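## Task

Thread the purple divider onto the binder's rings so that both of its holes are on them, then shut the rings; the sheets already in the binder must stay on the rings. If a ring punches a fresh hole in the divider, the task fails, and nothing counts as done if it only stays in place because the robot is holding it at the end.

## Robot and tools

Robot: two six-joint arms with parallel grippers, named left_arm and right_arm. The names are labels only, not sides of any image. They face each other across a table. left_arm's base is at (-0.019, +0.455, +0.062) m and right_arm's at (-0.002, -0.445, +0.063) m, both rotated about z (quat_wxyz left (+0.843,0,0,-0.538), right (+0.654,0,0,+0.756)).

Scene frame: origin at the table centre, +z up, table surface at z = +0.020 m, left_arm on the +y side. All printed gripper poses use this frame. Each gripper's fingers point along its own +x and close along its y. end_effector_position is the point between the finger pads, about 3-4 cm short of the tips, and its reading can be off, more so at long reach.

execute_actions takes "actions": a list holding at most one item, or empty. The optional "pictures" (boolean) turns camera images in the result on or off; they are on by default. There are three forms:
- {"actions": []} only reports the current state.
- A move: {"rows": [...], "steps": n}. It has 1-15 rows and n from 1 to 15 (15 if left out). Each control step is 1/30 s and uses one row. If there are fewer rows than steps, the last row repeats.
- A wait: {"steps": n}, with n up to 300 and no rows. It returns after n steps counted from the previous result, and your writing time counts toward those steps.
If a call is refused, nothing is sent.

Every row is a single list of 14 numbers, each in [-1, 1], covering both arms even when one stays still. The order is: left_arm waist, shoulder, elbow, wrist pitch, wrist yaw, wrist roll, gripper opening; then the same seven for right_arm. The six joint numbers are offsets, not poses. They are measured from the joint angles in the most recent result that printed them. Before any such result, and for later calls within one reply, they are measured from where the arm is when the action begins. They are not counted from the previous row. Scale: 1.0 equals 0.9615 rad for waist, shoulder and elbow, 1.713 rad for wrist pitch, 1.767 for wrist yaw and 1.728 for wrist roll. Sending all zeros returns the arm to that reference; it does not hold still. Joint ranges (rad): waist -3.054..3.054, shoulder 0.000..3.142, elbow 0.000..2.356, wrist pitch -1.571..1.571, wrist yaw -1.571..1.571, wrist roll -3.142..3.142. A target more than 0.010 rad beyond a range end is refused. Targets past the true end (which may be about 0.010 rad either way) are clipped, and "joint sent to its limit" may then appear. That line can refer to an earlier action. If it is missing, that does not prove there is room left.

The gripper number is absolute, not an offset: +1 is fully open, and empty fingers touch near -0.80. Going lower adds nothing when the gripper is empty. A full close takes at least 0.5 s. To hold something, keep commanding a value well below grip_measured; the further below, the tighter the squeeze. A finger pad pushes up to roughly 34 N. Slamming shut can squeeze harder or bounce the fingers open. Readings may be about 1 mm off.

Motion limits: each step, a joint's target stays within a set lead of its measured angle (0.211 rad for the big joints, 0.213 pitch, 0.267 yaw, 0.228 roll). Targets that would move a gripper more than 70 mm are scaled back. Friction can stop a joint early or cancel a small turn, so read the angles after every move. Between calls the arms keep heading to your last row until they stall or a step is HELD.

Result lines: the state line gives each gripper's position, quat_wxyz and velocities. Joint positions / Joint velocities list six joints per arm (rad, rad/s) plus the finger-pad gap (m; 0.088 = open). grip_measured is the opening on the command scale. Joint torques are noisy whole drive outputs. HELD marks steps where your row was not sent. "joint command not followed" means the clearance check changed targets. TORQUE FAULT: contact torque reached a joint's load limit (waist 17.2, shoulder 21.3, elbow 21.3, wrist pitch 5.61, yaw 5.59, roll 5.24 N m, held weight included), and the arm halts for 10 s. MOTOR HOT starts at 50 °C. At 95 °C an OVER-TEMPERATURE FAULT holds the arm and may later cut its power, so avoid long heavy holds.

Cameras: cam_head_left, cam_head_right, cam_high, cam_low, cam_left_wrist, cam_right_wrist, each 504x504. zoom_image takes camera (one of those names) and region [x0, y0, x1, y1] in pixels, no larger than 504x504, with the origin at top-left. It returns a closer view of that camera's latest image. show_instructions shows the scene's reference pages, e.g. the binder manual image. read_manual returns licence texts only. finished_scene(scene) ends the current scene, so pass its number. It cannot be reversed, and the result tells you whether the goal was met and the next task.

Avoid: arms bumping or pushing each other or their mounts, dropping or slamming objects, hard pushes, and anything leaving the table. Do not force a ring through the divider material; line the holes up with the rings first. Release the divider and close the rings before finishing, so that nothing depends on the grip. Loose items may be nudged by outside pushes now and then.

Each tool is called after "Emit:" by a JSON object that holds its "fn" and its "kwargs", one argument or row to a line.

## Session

Emit:
{"fn": "show_instructions", "kwargs": {

}}

Emit:
{"fn": "execute_actions", "kwargs": {
  "actions": []
}}

Reference images for this scene: binder manual.

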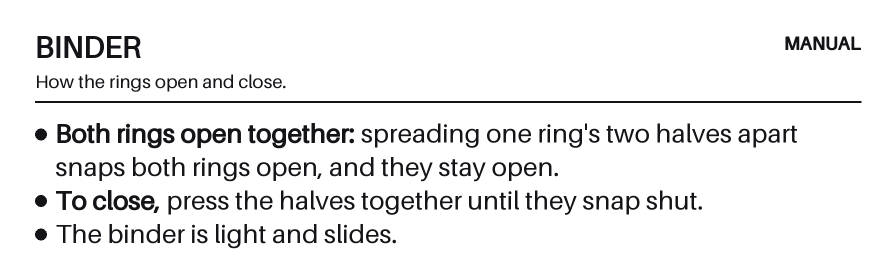

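Scene clock: 0.00 s of 4050.00 s.
left_arm: end_effector_position=(+0.3320, +0.6053, +0.2198) grip_measured=+0.856 end_effector_quat_wxyz=(-0.403, +0.878, +0.152, -0.207) end_effector_velocity=(-0.001, -0.000, -0.003) end_effector_angular_velocity=(-0.025, +0.001, +0.001) | right_arm: end_effector_position=(-0.0481, -0.1317, +0.3876) grip_measured=+0.819 end_effector_quat_wxyz=(+0.652, +0.021, -0.018, +0.758) end_effector_velocity=(-0.000, -0.001, -0.004) end_effector_angular_velocity=(-0.014, -0.025, +0.004)
Joint positions: left_arm=[ 1.505  1.377  0.49   0.643 -0.091 -2.246  0.081] | right_arm=[-0.002  0.858  0.655  0.258 -0.007  0.     0.079]
Joint velocities: left_arm=[ 0.002  0.002 -0.002 -0.007  0.007 -0.022  0.   ] | right_arm=[-0.002 -0.007 -0.002 -0.022 -0.007 -0.022 -0.   ]
Joint torques (N m, as the arm reports them, + toward a larger angle): no reading
Heat: left arm: hottest elbow 25 °C (+0.0 °C/min); right arm: hottest waist 24 °C (+0.0 °C/min).

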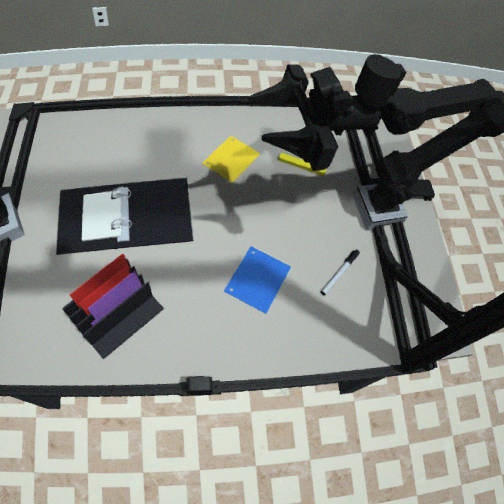

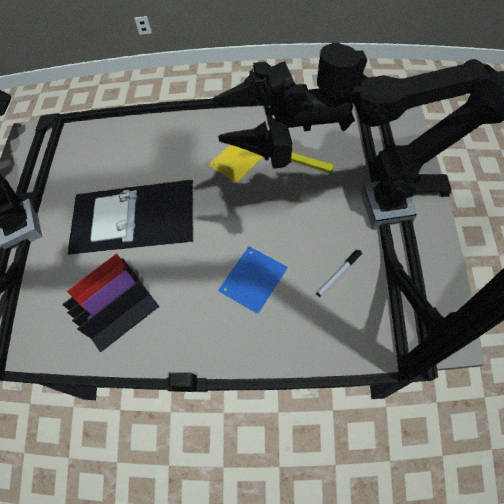

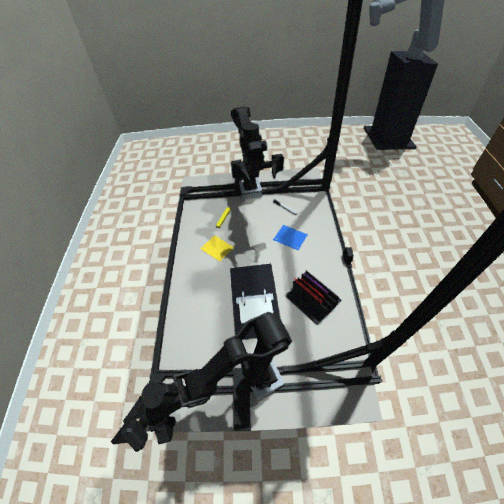

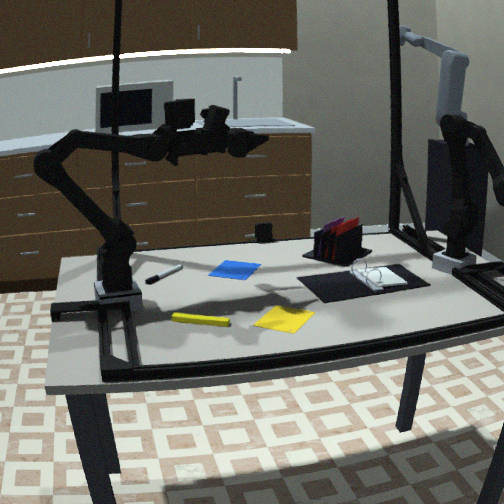

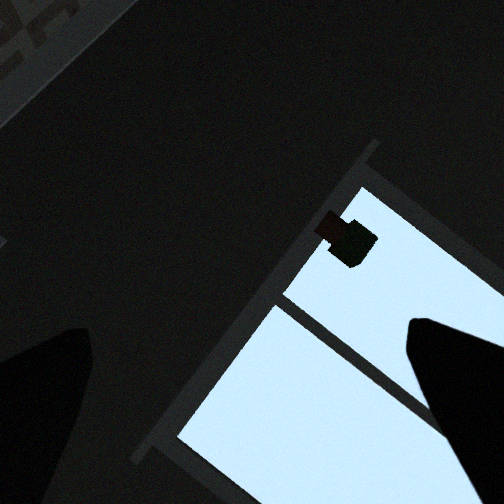

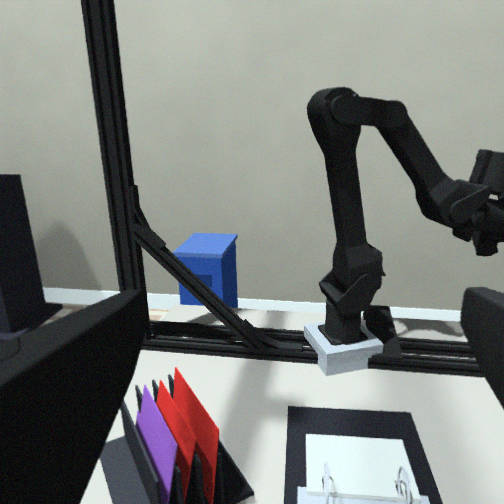

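Emit:
{"fn": "execute_actions", "kwargs": {
  "actions": [
    {"rows":[[-1,0.2,0.62,-0.985,0.546,1,-0.8,-0.12,0.6,0.26,0.754,0,0,1]]}
  ],
  "pictures": false
}}

Emit:
{"fn": "execute_actions", "kwargs": {
  "actions": [
    {"steps":35}
  ],
  "pictures": false
}}

Emit:
{"fn": "execute_actions", "kwargs": {
  "actions": [
    {"rows":[[-0.11,0.3,0,0,0,1,-0.8,0,0,0,0,0,0,1]]}
  ],
  "pictures": false
}}

Emit:
{"fn": "execute_actions", "kwargs": {
  "actions": [
    {"steps":25}
  ],
  "pictures": false
}}

Scene clock: 5.47 s of 4050.00 s.
left_arm: end_effector_position=(+0.4059, +0.3827, +0.2419) grip_measured=-0.775 end_effector_quat_wxyz=(-0.560, +0.773, -0.298, -0.029) end_effector_velocity=(-0.039, -0.484, +0.163) end_effector_angular_velocity=(+0.315, -0.240, -2.062) | right_arm: end_effector_position=(-0.0173, -0.0251, +0.4392) grip_measured=+0.979 end_effector_quat_wxyz=(+0.678, +0.138, -0.135, +0.709) end_effector_velocity=(+0.008, +0.001, +0.107) end_effector_angular_velocity=(+0.940, +0.027, -0.027)
Joint positions: left_arm=[ 1.111  1.531  0.873  0.231  0.42  -1.801  0.001] | right_arm=[-0.112  1.406  0.882  0.913 -0.01   0.     0.087]
Joint velocities: left_arm=[-0.813  0.071  0.769 -0.828  1.004  0.886 -0.002] | right_arm=[-0.017  0.413 -0.002  1.355  0.007 -0.007  0.001]
Joint torques (N m, as the arm reports them, + toward a larger angle): left_arm=[-0.37 -4.89  9.22  1.63  0.22  0.16] | right_arm=[-0.26 -7.79  7.38  2.67  0.1   0.03]
Heat: left arm: hottest elbow 26 °C (+11.0 °C/min); right arm: hottest elbow 25 °C (+11.0 °C/min).
Steps of this call (steps 1 to 90: nothing new was sent; then 1.97 s passed at rest; steps 91 to 105: all 15 steps of this action). Readings (joint positions):
91: left_arm=[1.498 1.385 0.502 0.625 -0.081 -2.225] | right_arm=[-0.009 0.874 0.666 0.273 -0.011 0.000]
92: left_arm=[1.476 1.403 0.527 0.596 -0.044 -2.194] | right_arm=[-0.027 0.908 0.691 0.314 -0.012 0.000]
94: left_arm=[1.418 1.446 0.584 0.539 0.033 -2.132] | right_arm=[-0.061 0.994 0.763 0.400 -0.012 0.000]
98: left_arm=[1.303 1.498 0.689 0.424 0.176 -2.011] | right_arm=[-0.100 1.164 0.863 0.601 -0.010 0.000]
105: the state above

Scene clock: 6.63 s of 4050.00 s.
left_arm: end_effector_position=(+0.1445, +0.2071, +0.2054) grip_measured=-0.777 end_effector_quat_wxyz=(+0.502, -0.237, +0.779, -0.293) end_effector_velocity=(-0.030, +0.022, -0.004) end_effector_angular_velocity=(+0.083, +0.070, -0.100) | right_arm: end_effector_position=(-0.0140, -0.1064, +0.5396) grip_measured=+0.982 end_effector_quat_wxyz=(+0.605, +0.346, -0.339, +0.631) end_effector_velocity=(-0.000, +0.002, -0.001) end_effector_angular_velocity=(-0.017, -0.003, +0.008)
Joint positions: left_arm=[ 0.547  1.557  1.077 -1.014  0.871 -0.538  0.001] | right_arm=[-0.114  1.428  0.893  1.547 -0.01   0.     0.087]
Joint velocities: left_arm=[-0.002 -0.002  0.002 -0.227 -0.022  0.154 -0.   ] | right_arm=[-0.002 -0.007 -0.002 -0.022 -0.007  0.007 -0.   ]
Joint torques (N m, as the arm reports them, + toward a larger angle): left_arm=[-0.31 -4.13  8.05  0.35  0.6   0.14] | right_arm=[-0.35 -3.86  5.89  1.1   0.09  0.02]
Heat: left arm: hottest elbow 27 °C (+18.1 °C/min); right arm: hottest elbow 25 °C (+9.0 °C/min).
Steps of this call (steps 1 to 35: the robot went on to your last target). Readings (joint positions):
1: left_arm=[1.084 1.533 0.899 0.204 0.453 -1.771] | right_arm=[-0.112 1.415 0.882 0.960 -0.011 0.000]
2: left_arm=[1.056 1.535 0.924 0.177 0.488 -1.741] | right_arm=[-0.113 1.420 0.882 1.008 -0.011 0.000]
4: left_arm=[1.001 1.537 0.967 0.122 0.560 -1.679] | right_arm=[-0.114 1.421 0.885 1.105 -0.011 0.000]
8: left_arm=[0.884 1.538 1.021 0.006 0.699 -1.551] | right_arm=[-0.114 1.422 0.891 1.294 -0.011 0.000]
35: the state above

Scene clock: 7.13 s of 4050.00 s.
left_arm: end_effector_position=(+0.1202, +0.1903, +0.1372) grip_measured=-0.777 end_effector_quat_wxyz=(+0.457, -0.022, +0.717, -0.526) end_effector_velocity=(-0.008, +0.002, -0.010) end_effector_angular_velocity=(-0.837, -0.735, -0.977) | right_arm: end_effector_position=(-0.0140, -0.1064, +0.5397) grip_measured=+0.982 end_effector_quat_wxyz=(+0.605, +0.346, -0.339, +0.631) end_effector_velocity=(+0.004, -0.000, -0.001) end_effector_angular_velocity=(-0.007, +0.002, -0.017)
Joint positions: left_arm=[ 0.445  1.825  1.079 -1.014  0.872  0.207  0.001] | right_arm=[-0.114  1.428  0.893  1.547 -0.01   0.     0.087]
Joint velocities: left_arm=[-0.017  0.037 -0.002 -0.022 -0.007  1.516  0.   ] | right_arm=[-0.007 -0.007 -0.007 -0.007  0.007 -0.007 -0.   ]
Joint torques (N m, as the arm reports them, + toward a larger angle): left_arm=[-0.26 -4.91  5.49  0.05  0.5   0.15] | right_arm=[-0.01 -4.88  4.72  0.92  0.    0.01]
Heat: left arm: hottest elbow 27 °C (+16.8 °C/min); right arm: hottest elbow 25 °C (+8.4 °C/min).
Steps of this call (steps 1 to 15: all 15 steps of this action). Readings (joint positions):
1: left_arm=[0.541 1.574 1.078 -1.022 0.871 -0.502] | right_arm=[-0.114 1.428 0.893 1.547 -0.010 0.000]
2: left_arm=[0.522 1.602 1.084 -1.020 0.874 -0.448] | right_arm=[-0.114 1.428 0.893 1.547 -0.010 0.000]
4: left_arm=[0.482 1.686 1.090 -1.012 0.876 -0.347] | right_arm=[-0.114 1.428 0.893 1.547 -0.010 0.000]
8: left_arm=[0.452 1.809 1.080 -1.014 0.872 -0.146] | right_arm=[-0.114 1.428 0.893 1.547 -0.010 0.000]
15: the state above

Scene clock: 7.97 s of 4050.00 s.
left_arm: end_effector_position=(+0.1197, +0.1902, +0.1358) grip_measured=-0.777 end_effector_quat_wxyz=(+0.414, +0.192, +0.393, -0.798) end_effector_velocity=(+0.000, -0.000, -0.001) end_effector_angular_velocity=(-0.072, -0.074, -0.083) | right_arm: end_effector_position=(-0.0140, -0.1064, +0.5397) grip_measured=+0.982 end_effector_quat_wxyz=(+0.605, +0.346, -0.339, +0.631) end_effector_velocity=(+0.002, -0.002, +0.001) end_effector_angular_velocity=(+0.007, +0.010, -0.000)
Joint positions: left_arm=[ 0.444  1.83   1.079 -1.014  0.872  1.172  0.001] | right_arm=[-0.114  1.428  0.893  1.547 -0.01   0.     0.087]
Joint velocities: left_arm=[-0.002 -0.002 -0.002  0.007 -0.007  0.125 -0.   ] | right_arm=[-0.002 -0.002 -0.002  0.007  0.007  0.007 -0.   ]
Joint torques (N m, as the arm reports them, + toward a larger angle): left_arm=[-0.29 -5.    5.38  0.03  0.52  0.16] | right_arm=[ 0.01 -4.9   4.76  0.95 -0.01  0.  ]
Heat: left arm: hottest elbow 27 °C (+15.1 °C/min); right arm: hottest elbow 25 °C (+7.5 °C/min).
Steps of this call (steps 1 to 25: the robot went on to your last target). Readings (joint positions):
1: left_arm=[0.445 1.826 1.079 -1.014 0.872 0.258] | right_arm=[-0.114 1.428 0.893 1.547 -0.010 0.000]
2: left_arm=[0.445 1.827 1.079 -1.014 0.872 0.308] | right_arm=[-0.114 1.428 0.893 1.547 -0.010 0.000]
4: left_arm=[0.445 1.828 1.079 -1.014 0.872 0.409] | right_arm=[-0.114 1.428 0.893 1.547 -0.010 0.000]
8: left_arm=[0.444 1.829 1.079 -1.014 0.872 0.612] | right_arm=[-0.114 1.428 0.893 1.547 -0.010 0.000]
25: the state above

Emit:
{"fn": "execute_actions", "kwargs": {
  "actions": [
    {"rows":[[0,0.32,0,-0.018,0,0.605,-0.8,0,0,0,0,0,0,1]]}
  ],
  "pictures": false
}}

Emit:
{"fn": "execute_actions", "kwargs": {
  "actions": [
    {"steps":22}
  ]
}}

Scene clock: 9.47 s of 4050.00 s.
left_arm: end_effector_position=(+0.1021, +0.2049, +0.0673) grip_measured=-0.777 end_effector_quat_wxyz=(+0.267, +0.252, +0.193, -0.910) end_effector_velocity=(-0.007, +0.006, -0.012) end_effector_angular_velocity=(-1.073, -0.552, -0.868) | right_arm: end_effector_position=(-0.0140, -0.1064, +0.5397) grip_measured=+0.982 end_effector_quat_wxyz=(+0.605, +0.346, -0.339, +0.631) end_effector_velocity=(-0.004, +0.002, -0.003) end_effector_angular_velocity=(-0.011, -0.023, +0.008)
Joint positions: left_arm=[ 0.444  2.115  1.079 -1.043  0.871  1.934  0.001] | right_arm=[-0.114  1.428  0.893  1.547 -0.01   0.     0.087]
Joint velocities: left_arm=[-0.002  0.046 -0.007 -0.007 -0.007  1.531 -0.   ] | right_arm=[ 0.002  0.002 -0.002 -0.007 -0.022 -0.007  0.   ]
Joint torques (N m, as the arm reports them, + toward a larger angle): left_arm=[-0.02 -5.5   3.97 -0.66  0.51  0.11] | right_arm=[ 0.03 -4.86  4.71  0.92 -0.01  0.01]
Heat: left arm: hottest elbow 27 °C (+12.7 °C/min); right arm: hottest elbow 26 °C (+12.7 °C/min).
Steps of this call (steps 1 to 30: the robot went on to your last target; steps 31 to 45: all 15 steps of this action). Readings (joint positions):
31: left_arm=[0.444 1.848 1.080 -1.020 0.873 1.223] | right_arm=[-0.114 1.428 0.893 1.547 -0.010 0.000]
32: left_arm=[0.444 1.874 1.086 -1.025 0.878 1.277] | right_arm=[-0.114 1.428 0.893 1.547 -0.010 0.000]
34: left_arm=[0.444 1.959 1.090 -1.029 0.878 1.378] | right_arm=[-0.114 1.428 0.893 1.547 -0.010 0.000]
38: left_arm=[0.444 2.094 1.080 -1.039 0.871 1.579] | right_arm=[-0.114 1.428 0.893 1.547 -0.010 0.000]
45: the state above

Scene clock: 10.20 s of 4050.00 s.
left_arm: end_effector_position=(+0.1015, +0.2053, +0.0657) grip_measured=-0.777 end_effector_quat_wxyz=(+0.229, +0.285, +0.067, -0.928) end_effector_velocity=(-0.002, +0.002, +0.000) end_effector_angular_velocity=(+0.004, -0.001, -0.010) | right_arm: end_effector_position=(-0.0140, -0.1064, +0.5395) grip_measured=+0.982 end_effector_quat_wxyz=(+0.605, +0.346, -0.339, +0.631) end_effector_velocity=(+0.002, +0.001, -0.003) end_effector_angular_velocity=(-0.013, +0.010, -0.000)
Joint positions: left_arm=[ 0.444  2.122  1.079 -1.043  0.871  2.214  0.001] | right_arm=[-0.114  1.428  0.892  1.547 -0.01   0.     0.087]
Joint velocities: left_arm=[-0.002 -0.002 -0.002 -0.007 -0.007  0.007 -0.   ] | right_arm=[-0.002 -0.002 -0.007 -0.007  0.007  0.007 -0.   ]
Joint torques (N m, as the arm reports them, + toward a larger angle): left_arm=[-0.03 -5.46  3.94 -0.67  0.5   0.1 ] | right_arm=[ 0.02 -4.88  4.72  0.93  0.    0.02]
Heat: left arm: hottest elbow 27 °C (+11.8 °C/min); right arm: hottest elbow 26 °C (+11.8 °C/min).
Steps of this call (steps 1 to 22: the robot went on to your last target). Readings (joint positions):
1: left_arm=[0.444 2.116 1.079 -1.043 0.871 1.985] | right_arm=[-0.114 1.428 0.893 1.547 -0.010 0.000]
2: left_arm=[0.444 2.118 1.079 -1.043 0.871 2.035] | right_arm=[-0.114 1.428 0.893 1.547 -0.010 0.000]
4: left_arm=[0.444 2.120 1.079 -1.043 0.871 2.110] | right_arm=[-0.114 1.428 0.893 1.547 -0.010 0.000]
8: left_arm=[0.444 2.121 1.079 -1.043 0.871 2.179] | right_arm=[-0.114 1.428 0.893 1.547 -0.010 0.000]
22: the state above

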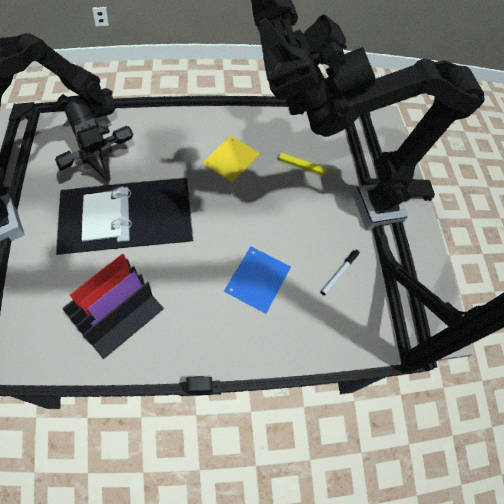

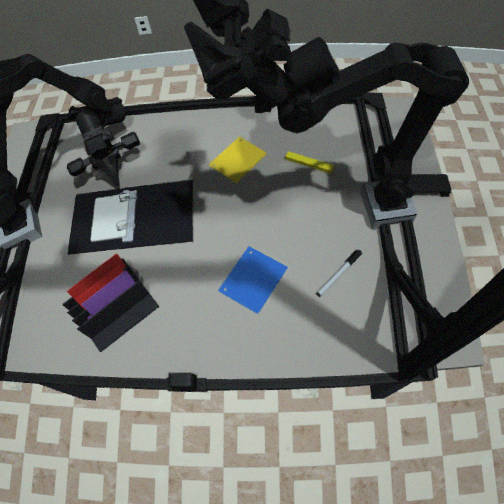

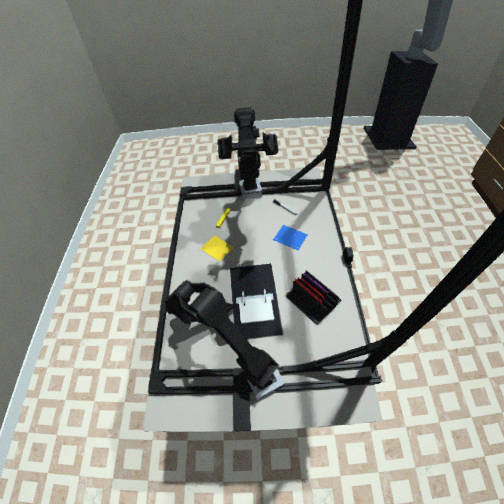

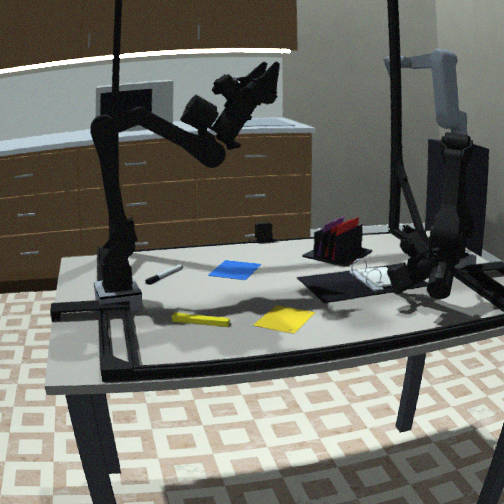

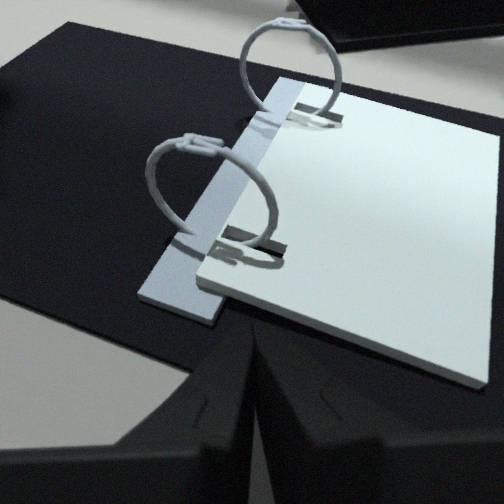

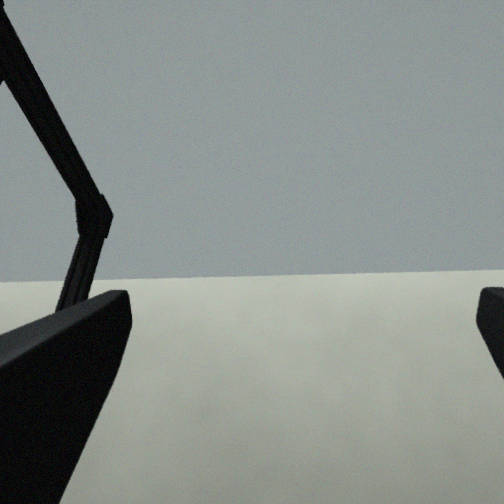

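Emit:
{"fn": "execute_actions", "kwargs": {
  "actions": [
    {"rows":[[-0.13,0,0.09,0,0,0,-0.8,0,0,0,0,0,0,1]]}
  ]
}}

Scene clock: 11.70 s of 4050.00 s.
left_arm: end_effector_position=(+0.0879, +0.1745, +0.0740) grip_measured=-0.777 end_effector_quat_wxyz=(+0.182, +0.308, +0.019, -0.934) end_effector_velocity=(-0.002, -0.003, +0.002) end_effector_angular_velocity=(-0.006, -0.012, -0.024) | right_arm: end_effector_position=(-0.0140, -0.1063, +0.5395) grip_measured=+0.982 end_effector_quat_wxyz=(+0.606, +0.346, -0.339, +0.631) end_effector_velocity=(-0.000, +0.006, -0.006) end_effector_angular_velocity=(-0.031, -0.011, -0.005)
Joint positions: left_arm=[ 0.324  2.123  1.157 -1.044  0.872  2.215  0.001] | right_arm=[-0.114  1.428  0.892  1.547 -0.01   0.     0.087]
Joint velocities: left_arm=[-0.017 -0.002  0.012 -0.007 -0.007  0.007 -0.   ] | right_arm=[-0.002  0.002 -0.007 -0.022 -0.007 -0.007 -0.   ]
Joint torques (N m, as the arm reports them, + toward a larger angle): left_arm=[-0.27 -7.68  5.12 -0.32  0.47 -0.02] | right_arm=[ 0.03 -4.92  4.7   0.92 -0.02  0.01]
Heat: left arm: hottest elbow 27 °C (+10.3 °C/min); right arm: hottest elbow 26 °C (+10.3 °C/min).
Steps of this call (steps 1 to 15: the robot went on to your last target; steps 16 to 30: nothing new was sent; steps 31 to 45: all 15 steps of this action). Readings (joint positions):
31: left_arm=[0.439 2.122 1.086 -1.047 0.870 2.215] | right_arm=[-0.114 1.428 0.892 1.547 -0.010 0.000]
32: left_arm=[0.419 2.122 1.099 -1.048 0.869 2.215] | right_arm=[-0.114 1.428 0.892 1.547 -0.010 0.000]
34: left_arm=[0.371 2.123 1.127 -1.045 0.870 2.215] | right_arm=[-0.114 1.428 0.892 1.547 -0.010 0.000]
38: left_arm=[0.329 2.123 1.151 -1.044 0.872 2.215] | right_arm=[-0.114 1.428 0.892 1.547 -0.010 0.000]
45: the state above

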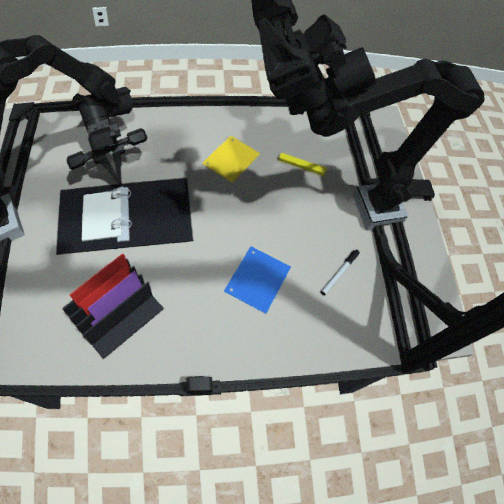

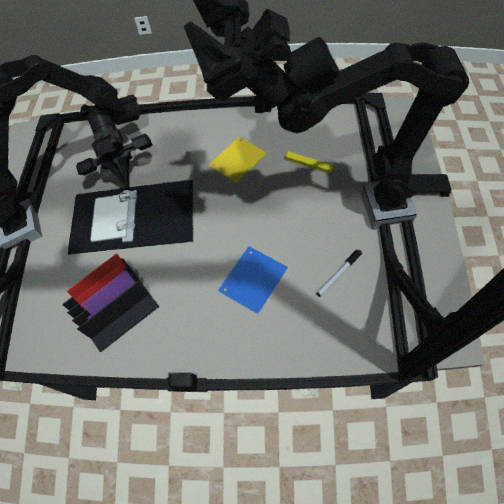

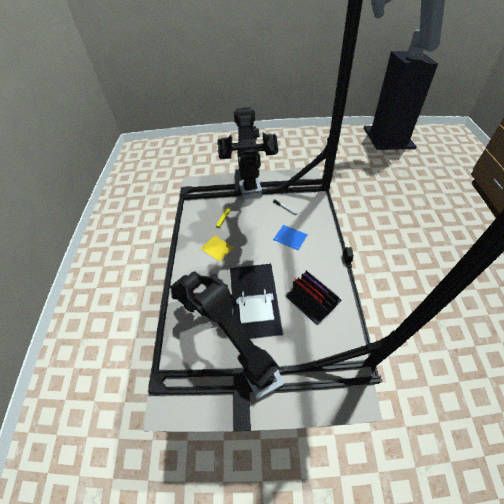

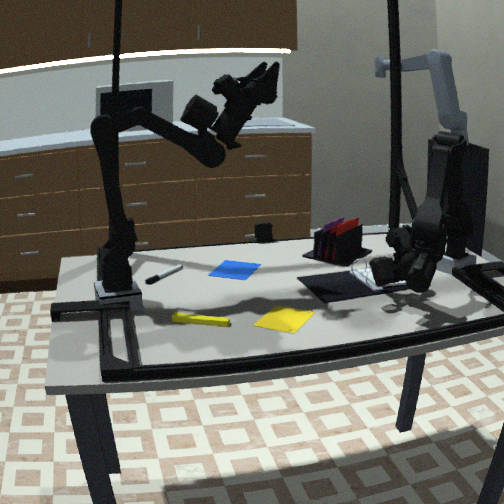

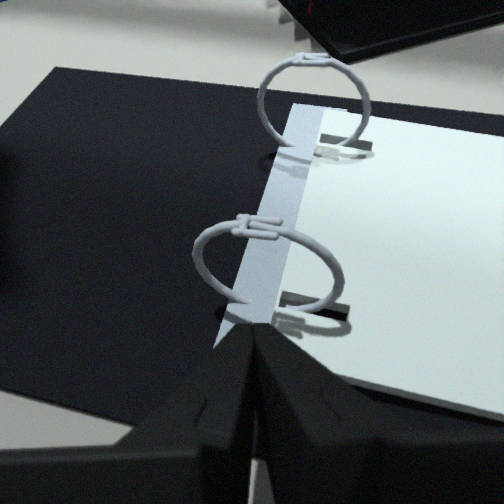

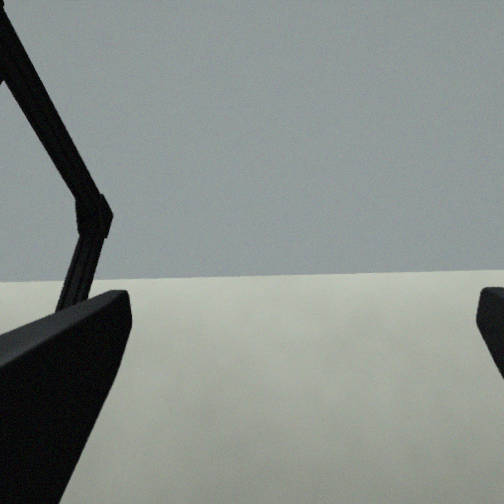

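Emit:
{"fn": "execute_actions", "kwargs": {
  "actions": [
    {"rows":[[0,0.045,0,0,0,0.04,-0.8,0,0,0,0,0,0,1],[0,0.045,0,0,0,0.04,-0.8,0,0,0,0,0,0,1],[-0.04,0.045,0,0,0,0.04,-0.8,0,0,0,0,0,0,1],[-0.08,0.045,0,0,0,0.04,-0.8,0,0,0,0,0,0,1],[-0.115,0.045,0,0,0,0.04,-0.8,0,0,0,0,0,0,1]]}
  ]
}}

Scene clock: 13.57 s of 4050.00 s.
left_arm: end_effector_position=(+0.0572, +0.1666, +0.0675) grip_measured=-0.777 end_effector_quat_wxyz=(+0.121, +0.307, -0.017, -0.944) end_effector_velocity=(-0.002, +0.003, -0.004) end_effector_angular_velocity=(+0.008, -0.016, -0.021) | right_arm: end_effector_position=(-0.0140, -0.1063, +0.5395) grip_measured=+0.982 end_effector_quat_wxyz=(+0.606, +0.346, -0.339, +0.631) end_effector_velocity=(-0.000, +0.000, +0.001) end_effector_angular_velocity=(-0.002, -0.010, -0.005)
Joint positions: left_arm=[ 0.221  2.148  1.159 -1.044  0.872  2.279  0.001] | right_arm=[-0.114  1.428  0.892  1.547 -0.01   0.     0.087]
Joint velocities: left_arm=[-0.007  0.002 -0.007  0.007 -0.022  0.007 -0.   ] | right_arm=[-0.002 -0.002  0.002 -0.007 -0.007 -0.007 -0.   ]
Joint torques (N m, as the arm reports them, + toward a larger angle): left_arm=[-0.5  -5.81  4.02 -0.48  0.53  0.12] | right_arm=[-0.05 -4.89  4.72  0.94 -0.01  0.01]
Heat: left arm: hottest elbow 27 °C (+8.8 °C/min); right arm: hottest elbow 26 °C (+8.8 °C/min).
Steps of this call (steps 1 to 15: the robot went on to your last target; steps 16 to 41: nothing new was sent; steps 42 to 56: all 15 steps of this action). Readings (joint positions):
42: left_arm=[0.322 2.124 1.159 -1.044 0.872 2.223] | right_arm=[-0.114 1.428 0.892 1.547 -0.010 0.000]
43: left_arm=[0.322 2.125 1.159 -1.044 0.872 2.237] | right_arm=[-0.114 1.428 0.892 1.547 -0.010 0.000]
45: left_arm=[0.314 2.133 1.159 -1.044 0.872 2.255] | right_arm=[-0.114 1.428 0.892 1.547 -0.010 0.000]
49: left_arm=[0.244 2.146 1.159 -1.044 0.873 2.272] | right_arm=[-0.114 1.428 0.892 1.547 -0.010 0.000]
56: the state above

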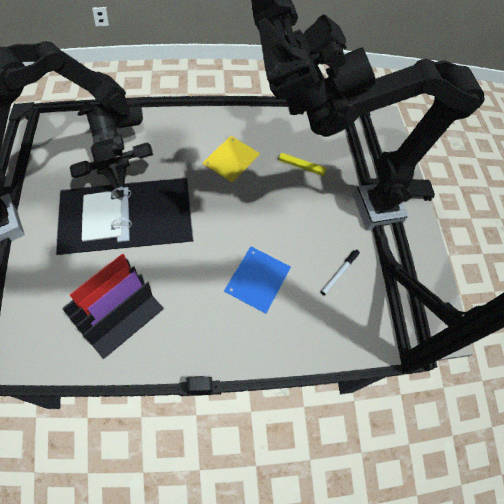

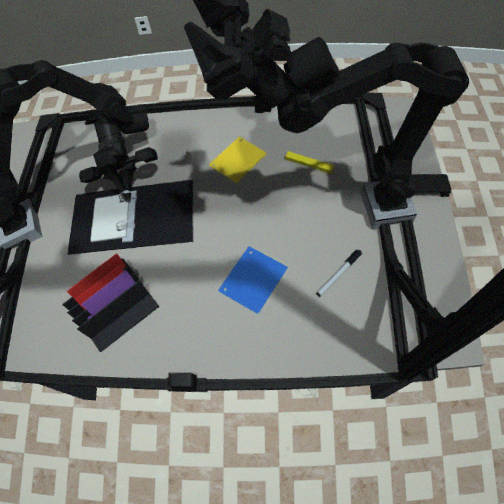

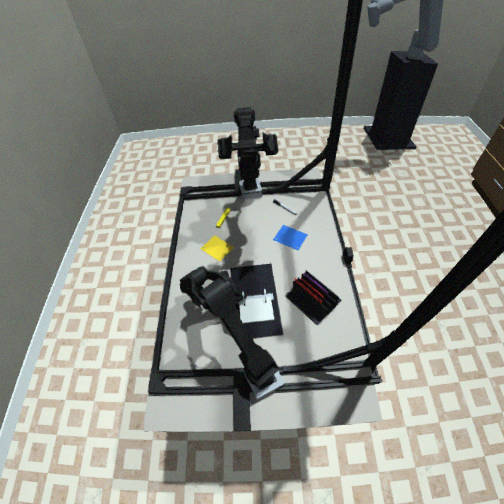

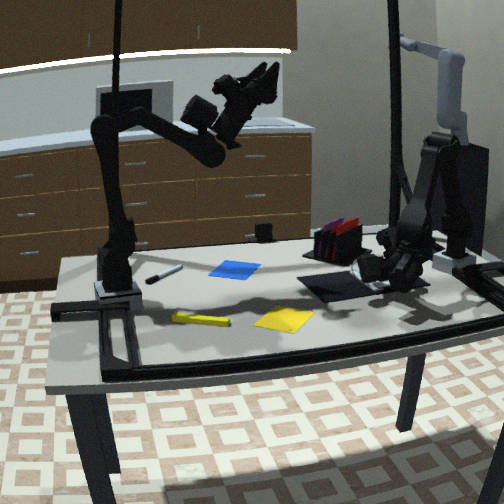

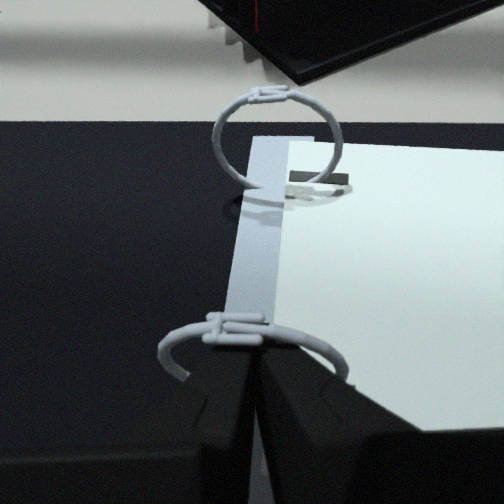

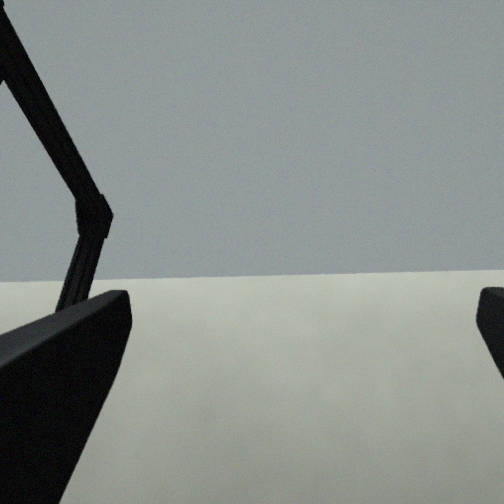

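Lower ~4 mm and open.

Emit:
{"fn": "execute_actions", "kwargs": {
  "actions": [
    {"rows":[[0,0.032,0,0,0,0,-0.8,0,0,0,0,0,0,1],[0,0.032,0,0,0,0,-0.8,0,0,0,0,0,0,1],[0,0.032,0,0,0,0,-0.8,0,0,0,0,0,0,1],[0,0.032,0,0,0,0,-0.7,0,0,0,0,0,0,1],[0,0.032,0,0,0,0,-0.6,0,0,0,0,0,0,1],[0,0.032,0,0,0,0,-0.5,0,0,0,0,0,0,1],[0,0.032,0,0,0,0,-0.4,0,0,0,0,0,0,1],[0,0.032,0,0,0,0,-0.3,0,0,0,0,0,0,1],[0,0.032,0,0,0,0,-0.2,0,0,0,0,0,0,1],[0,0.032,0,0,0,0,-0.1,0,0,0,0,0,0,1],[0,0.032,0,0,0,0,0,0,0,0,0,0,0,1]]}
  ],
  "pictures": false
}}

Emit:
{"fn": "execute_actions", "kwargs": {
  "actions": [
    {"steps":8}
  ]
}}

Scene clock: 16.63 s of 4050.00 s.
left_arm: end_effector_position=(+0.0565, +0.1685, +0.0623) grip_measured=-0.125 end_effector_quat_wxyz=(+0.117, +0.305, -0.008, -0.945) end_effector_velocity=(-0.004, -0.004, +0.005) end_effector_angular_velocity=(-0.024, +0.042, +0.017) | right_arm: end_effector_position=(-0.0140, -0.1063, +0.5395) grip_measured=+0.982 end_effector_quat_wxyz=(+0.606, +0.346, -0.339, +0.631) end_effector_velocity=(-0.003, +0.003, -0.003) end_effector_angular_velocity=(-0.021, -0.031, -0.009)
Joint positions: left_arm=[ 0.221  2.167  1.159 -1.044  0.866  2.278  0.033] | right_arm=[-0.114  1.428  0.892  1.547 -0.01   0.     0.087]
Joint velocities: left_arm=[-0.002  0.002 -0.002 -0.007  0.051  0.007  0.064] | right_arm=[-0.002 -0.002 -0.002 -0.022 -0.022 -0.022 -0.   ]
Joint torques (N m, as the arm reports them, + toward a larger angle): left_arm=[-0.05 -6.35  4.03 -0.44  0.64  0.06] | right_arm=[ 0.04 -4.89  4.72  0.92  0.01  0.01]
Heat: left arm: hottest elbow 27 °C (+7.2 °C/min); right arm: hottest elbow 26 °C (+7.2 °C/min).
Steps of this call (steps 1 to 15: the robot went on to your last target; steps 16 to 77: nothing new was sent; steps 78 to 92: all 15 steps of this action). Readings (joint positions):
78: left_arm=[0.220 2.150 1.159 -1.044 0.872 2.281] | right_arm=[-0.114 1.428 0.892 1.547 -0.010 0.000]
79: left_arm=[0.220 2.151 1.159 -1.044 0.872 2.281] | right_arm=[-0.114 1.428 0.892 1.547 -0.010 0.000]
81: left_arm=[0.220 2.156 1.159 -1.044 0.872 2.281] | right_arm=[-0.114 1.428 0.892 1.547 -0.010 0.000]
85: left_arm=[0.221 2.161 1.159 -1.039 0.873 2.281] | right_arm=[-0.114 1.428 0.892 1.547 -0.010 0.000]
92: the state above

Scene clock: 16.90 s of 4050.00 s.
left_arm: end_effector_position=(+0.0563, +0.1683, +0.0625) grip_measured=-0.015 end_effector_quat_wxyz=(+0.118, +0.304, -0.009, -0.945) end_effector_velocity=(-0.002, +0.000, +0.002) end_effector_angular_velocity=(+0.008, +0.011, +0.005) | right_arm: end_effector_position=(-0.0140, -0.1063, +0.5395) grip_measured=+0.982 end_effector_quat_wxyz=(+0.606, +0.346, -0.339, +0.631) end_effector_velocity=(-0.000, -0.000, -0.001) end_effector_angular_velocity=(+0.003, -0.010, -0.005)
Joint positions: left_arm=[ 0.221  2.167  1.159 -1.044  0.869  2.278  0.038] | right_arm=[-0.114  1.428  0.892  1.547 -0.01   0.     0.087]
Joint velocities: left_arm=[-0.002 -0.002 -0.002 -0.007  0.007 -0.007  0.   ] | right_arm=[-0.002  0.002 -0.002  0.007 -0.007 -0.007 -0.   ]
Joint torques (N m, as the arm reports them, + toward a larger angle): left_arm=[-0.07 -6.37  4.02 -0.49  0.57  0.04] | right_arm=[ 0.02 -4.83  4.69  0.93 -0.01  0.01]
Heat: left arm: hottest elbow 27 °C (+7.1 °C/min); right arm: hottest elbow 26 °C (+7.1 °C/min).
Steps of this call (steps 1 to 8: the robot went on to your last target). Readings (joint positions):
1: left_arm=[0.221 2.167 1.159 -1.044 0.868 2.278] | right_arm=[-0.114 1.428 0.892 1.547 -0.010 0.000]
2: left_arm=[0.221 2.167 1.159 -1.044 0.869 2.278] | right_arm=[-0.114 1.428 0.892 1.547 -0.010 0.000]
4: left_arm=[0.221 2.167 1.159 -1.044 0.869 2.278] | right_arm=[-0.114 1.428 0.892 1.547 -0.010 0.000]
8: the state above

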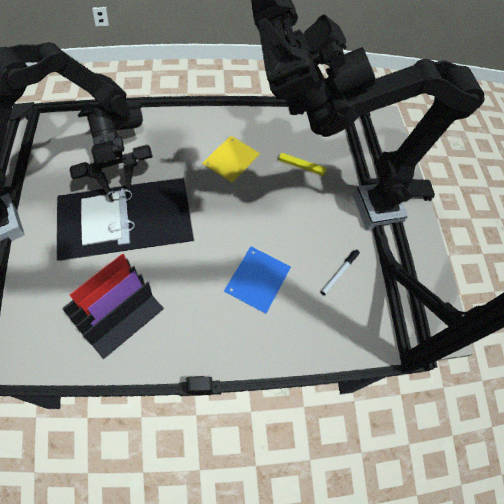

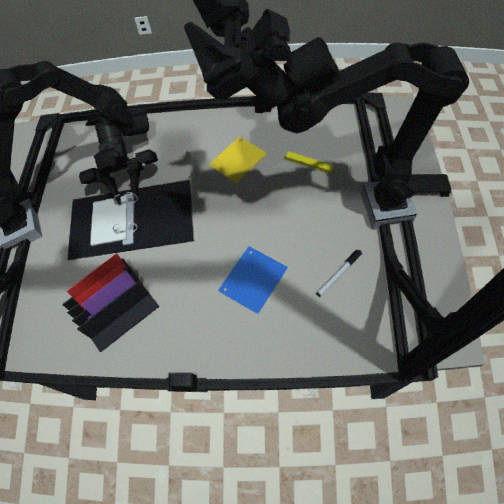

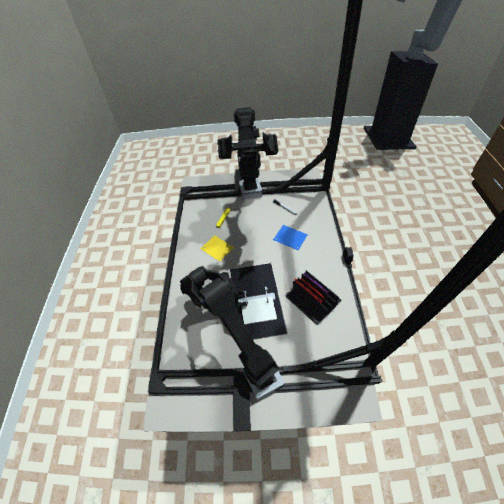

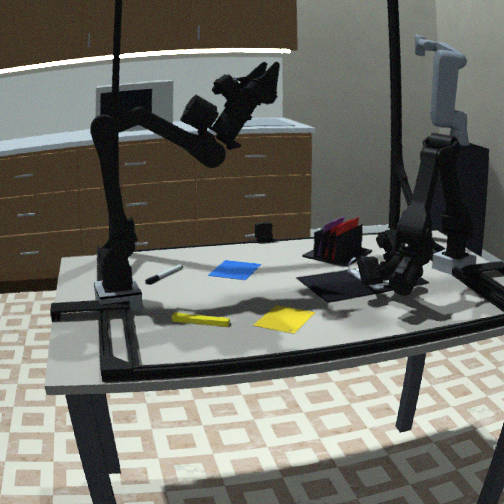

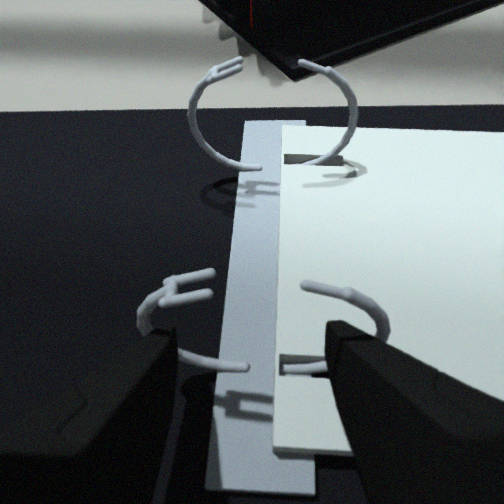

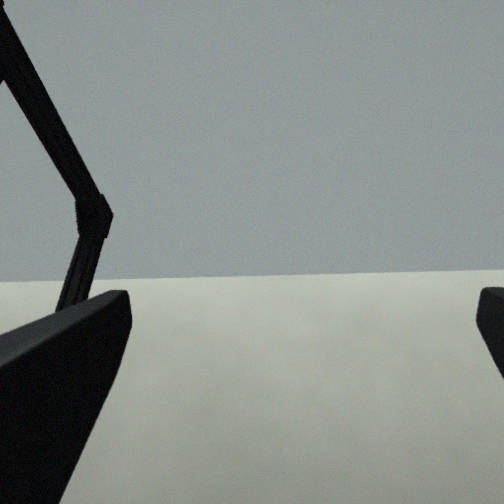

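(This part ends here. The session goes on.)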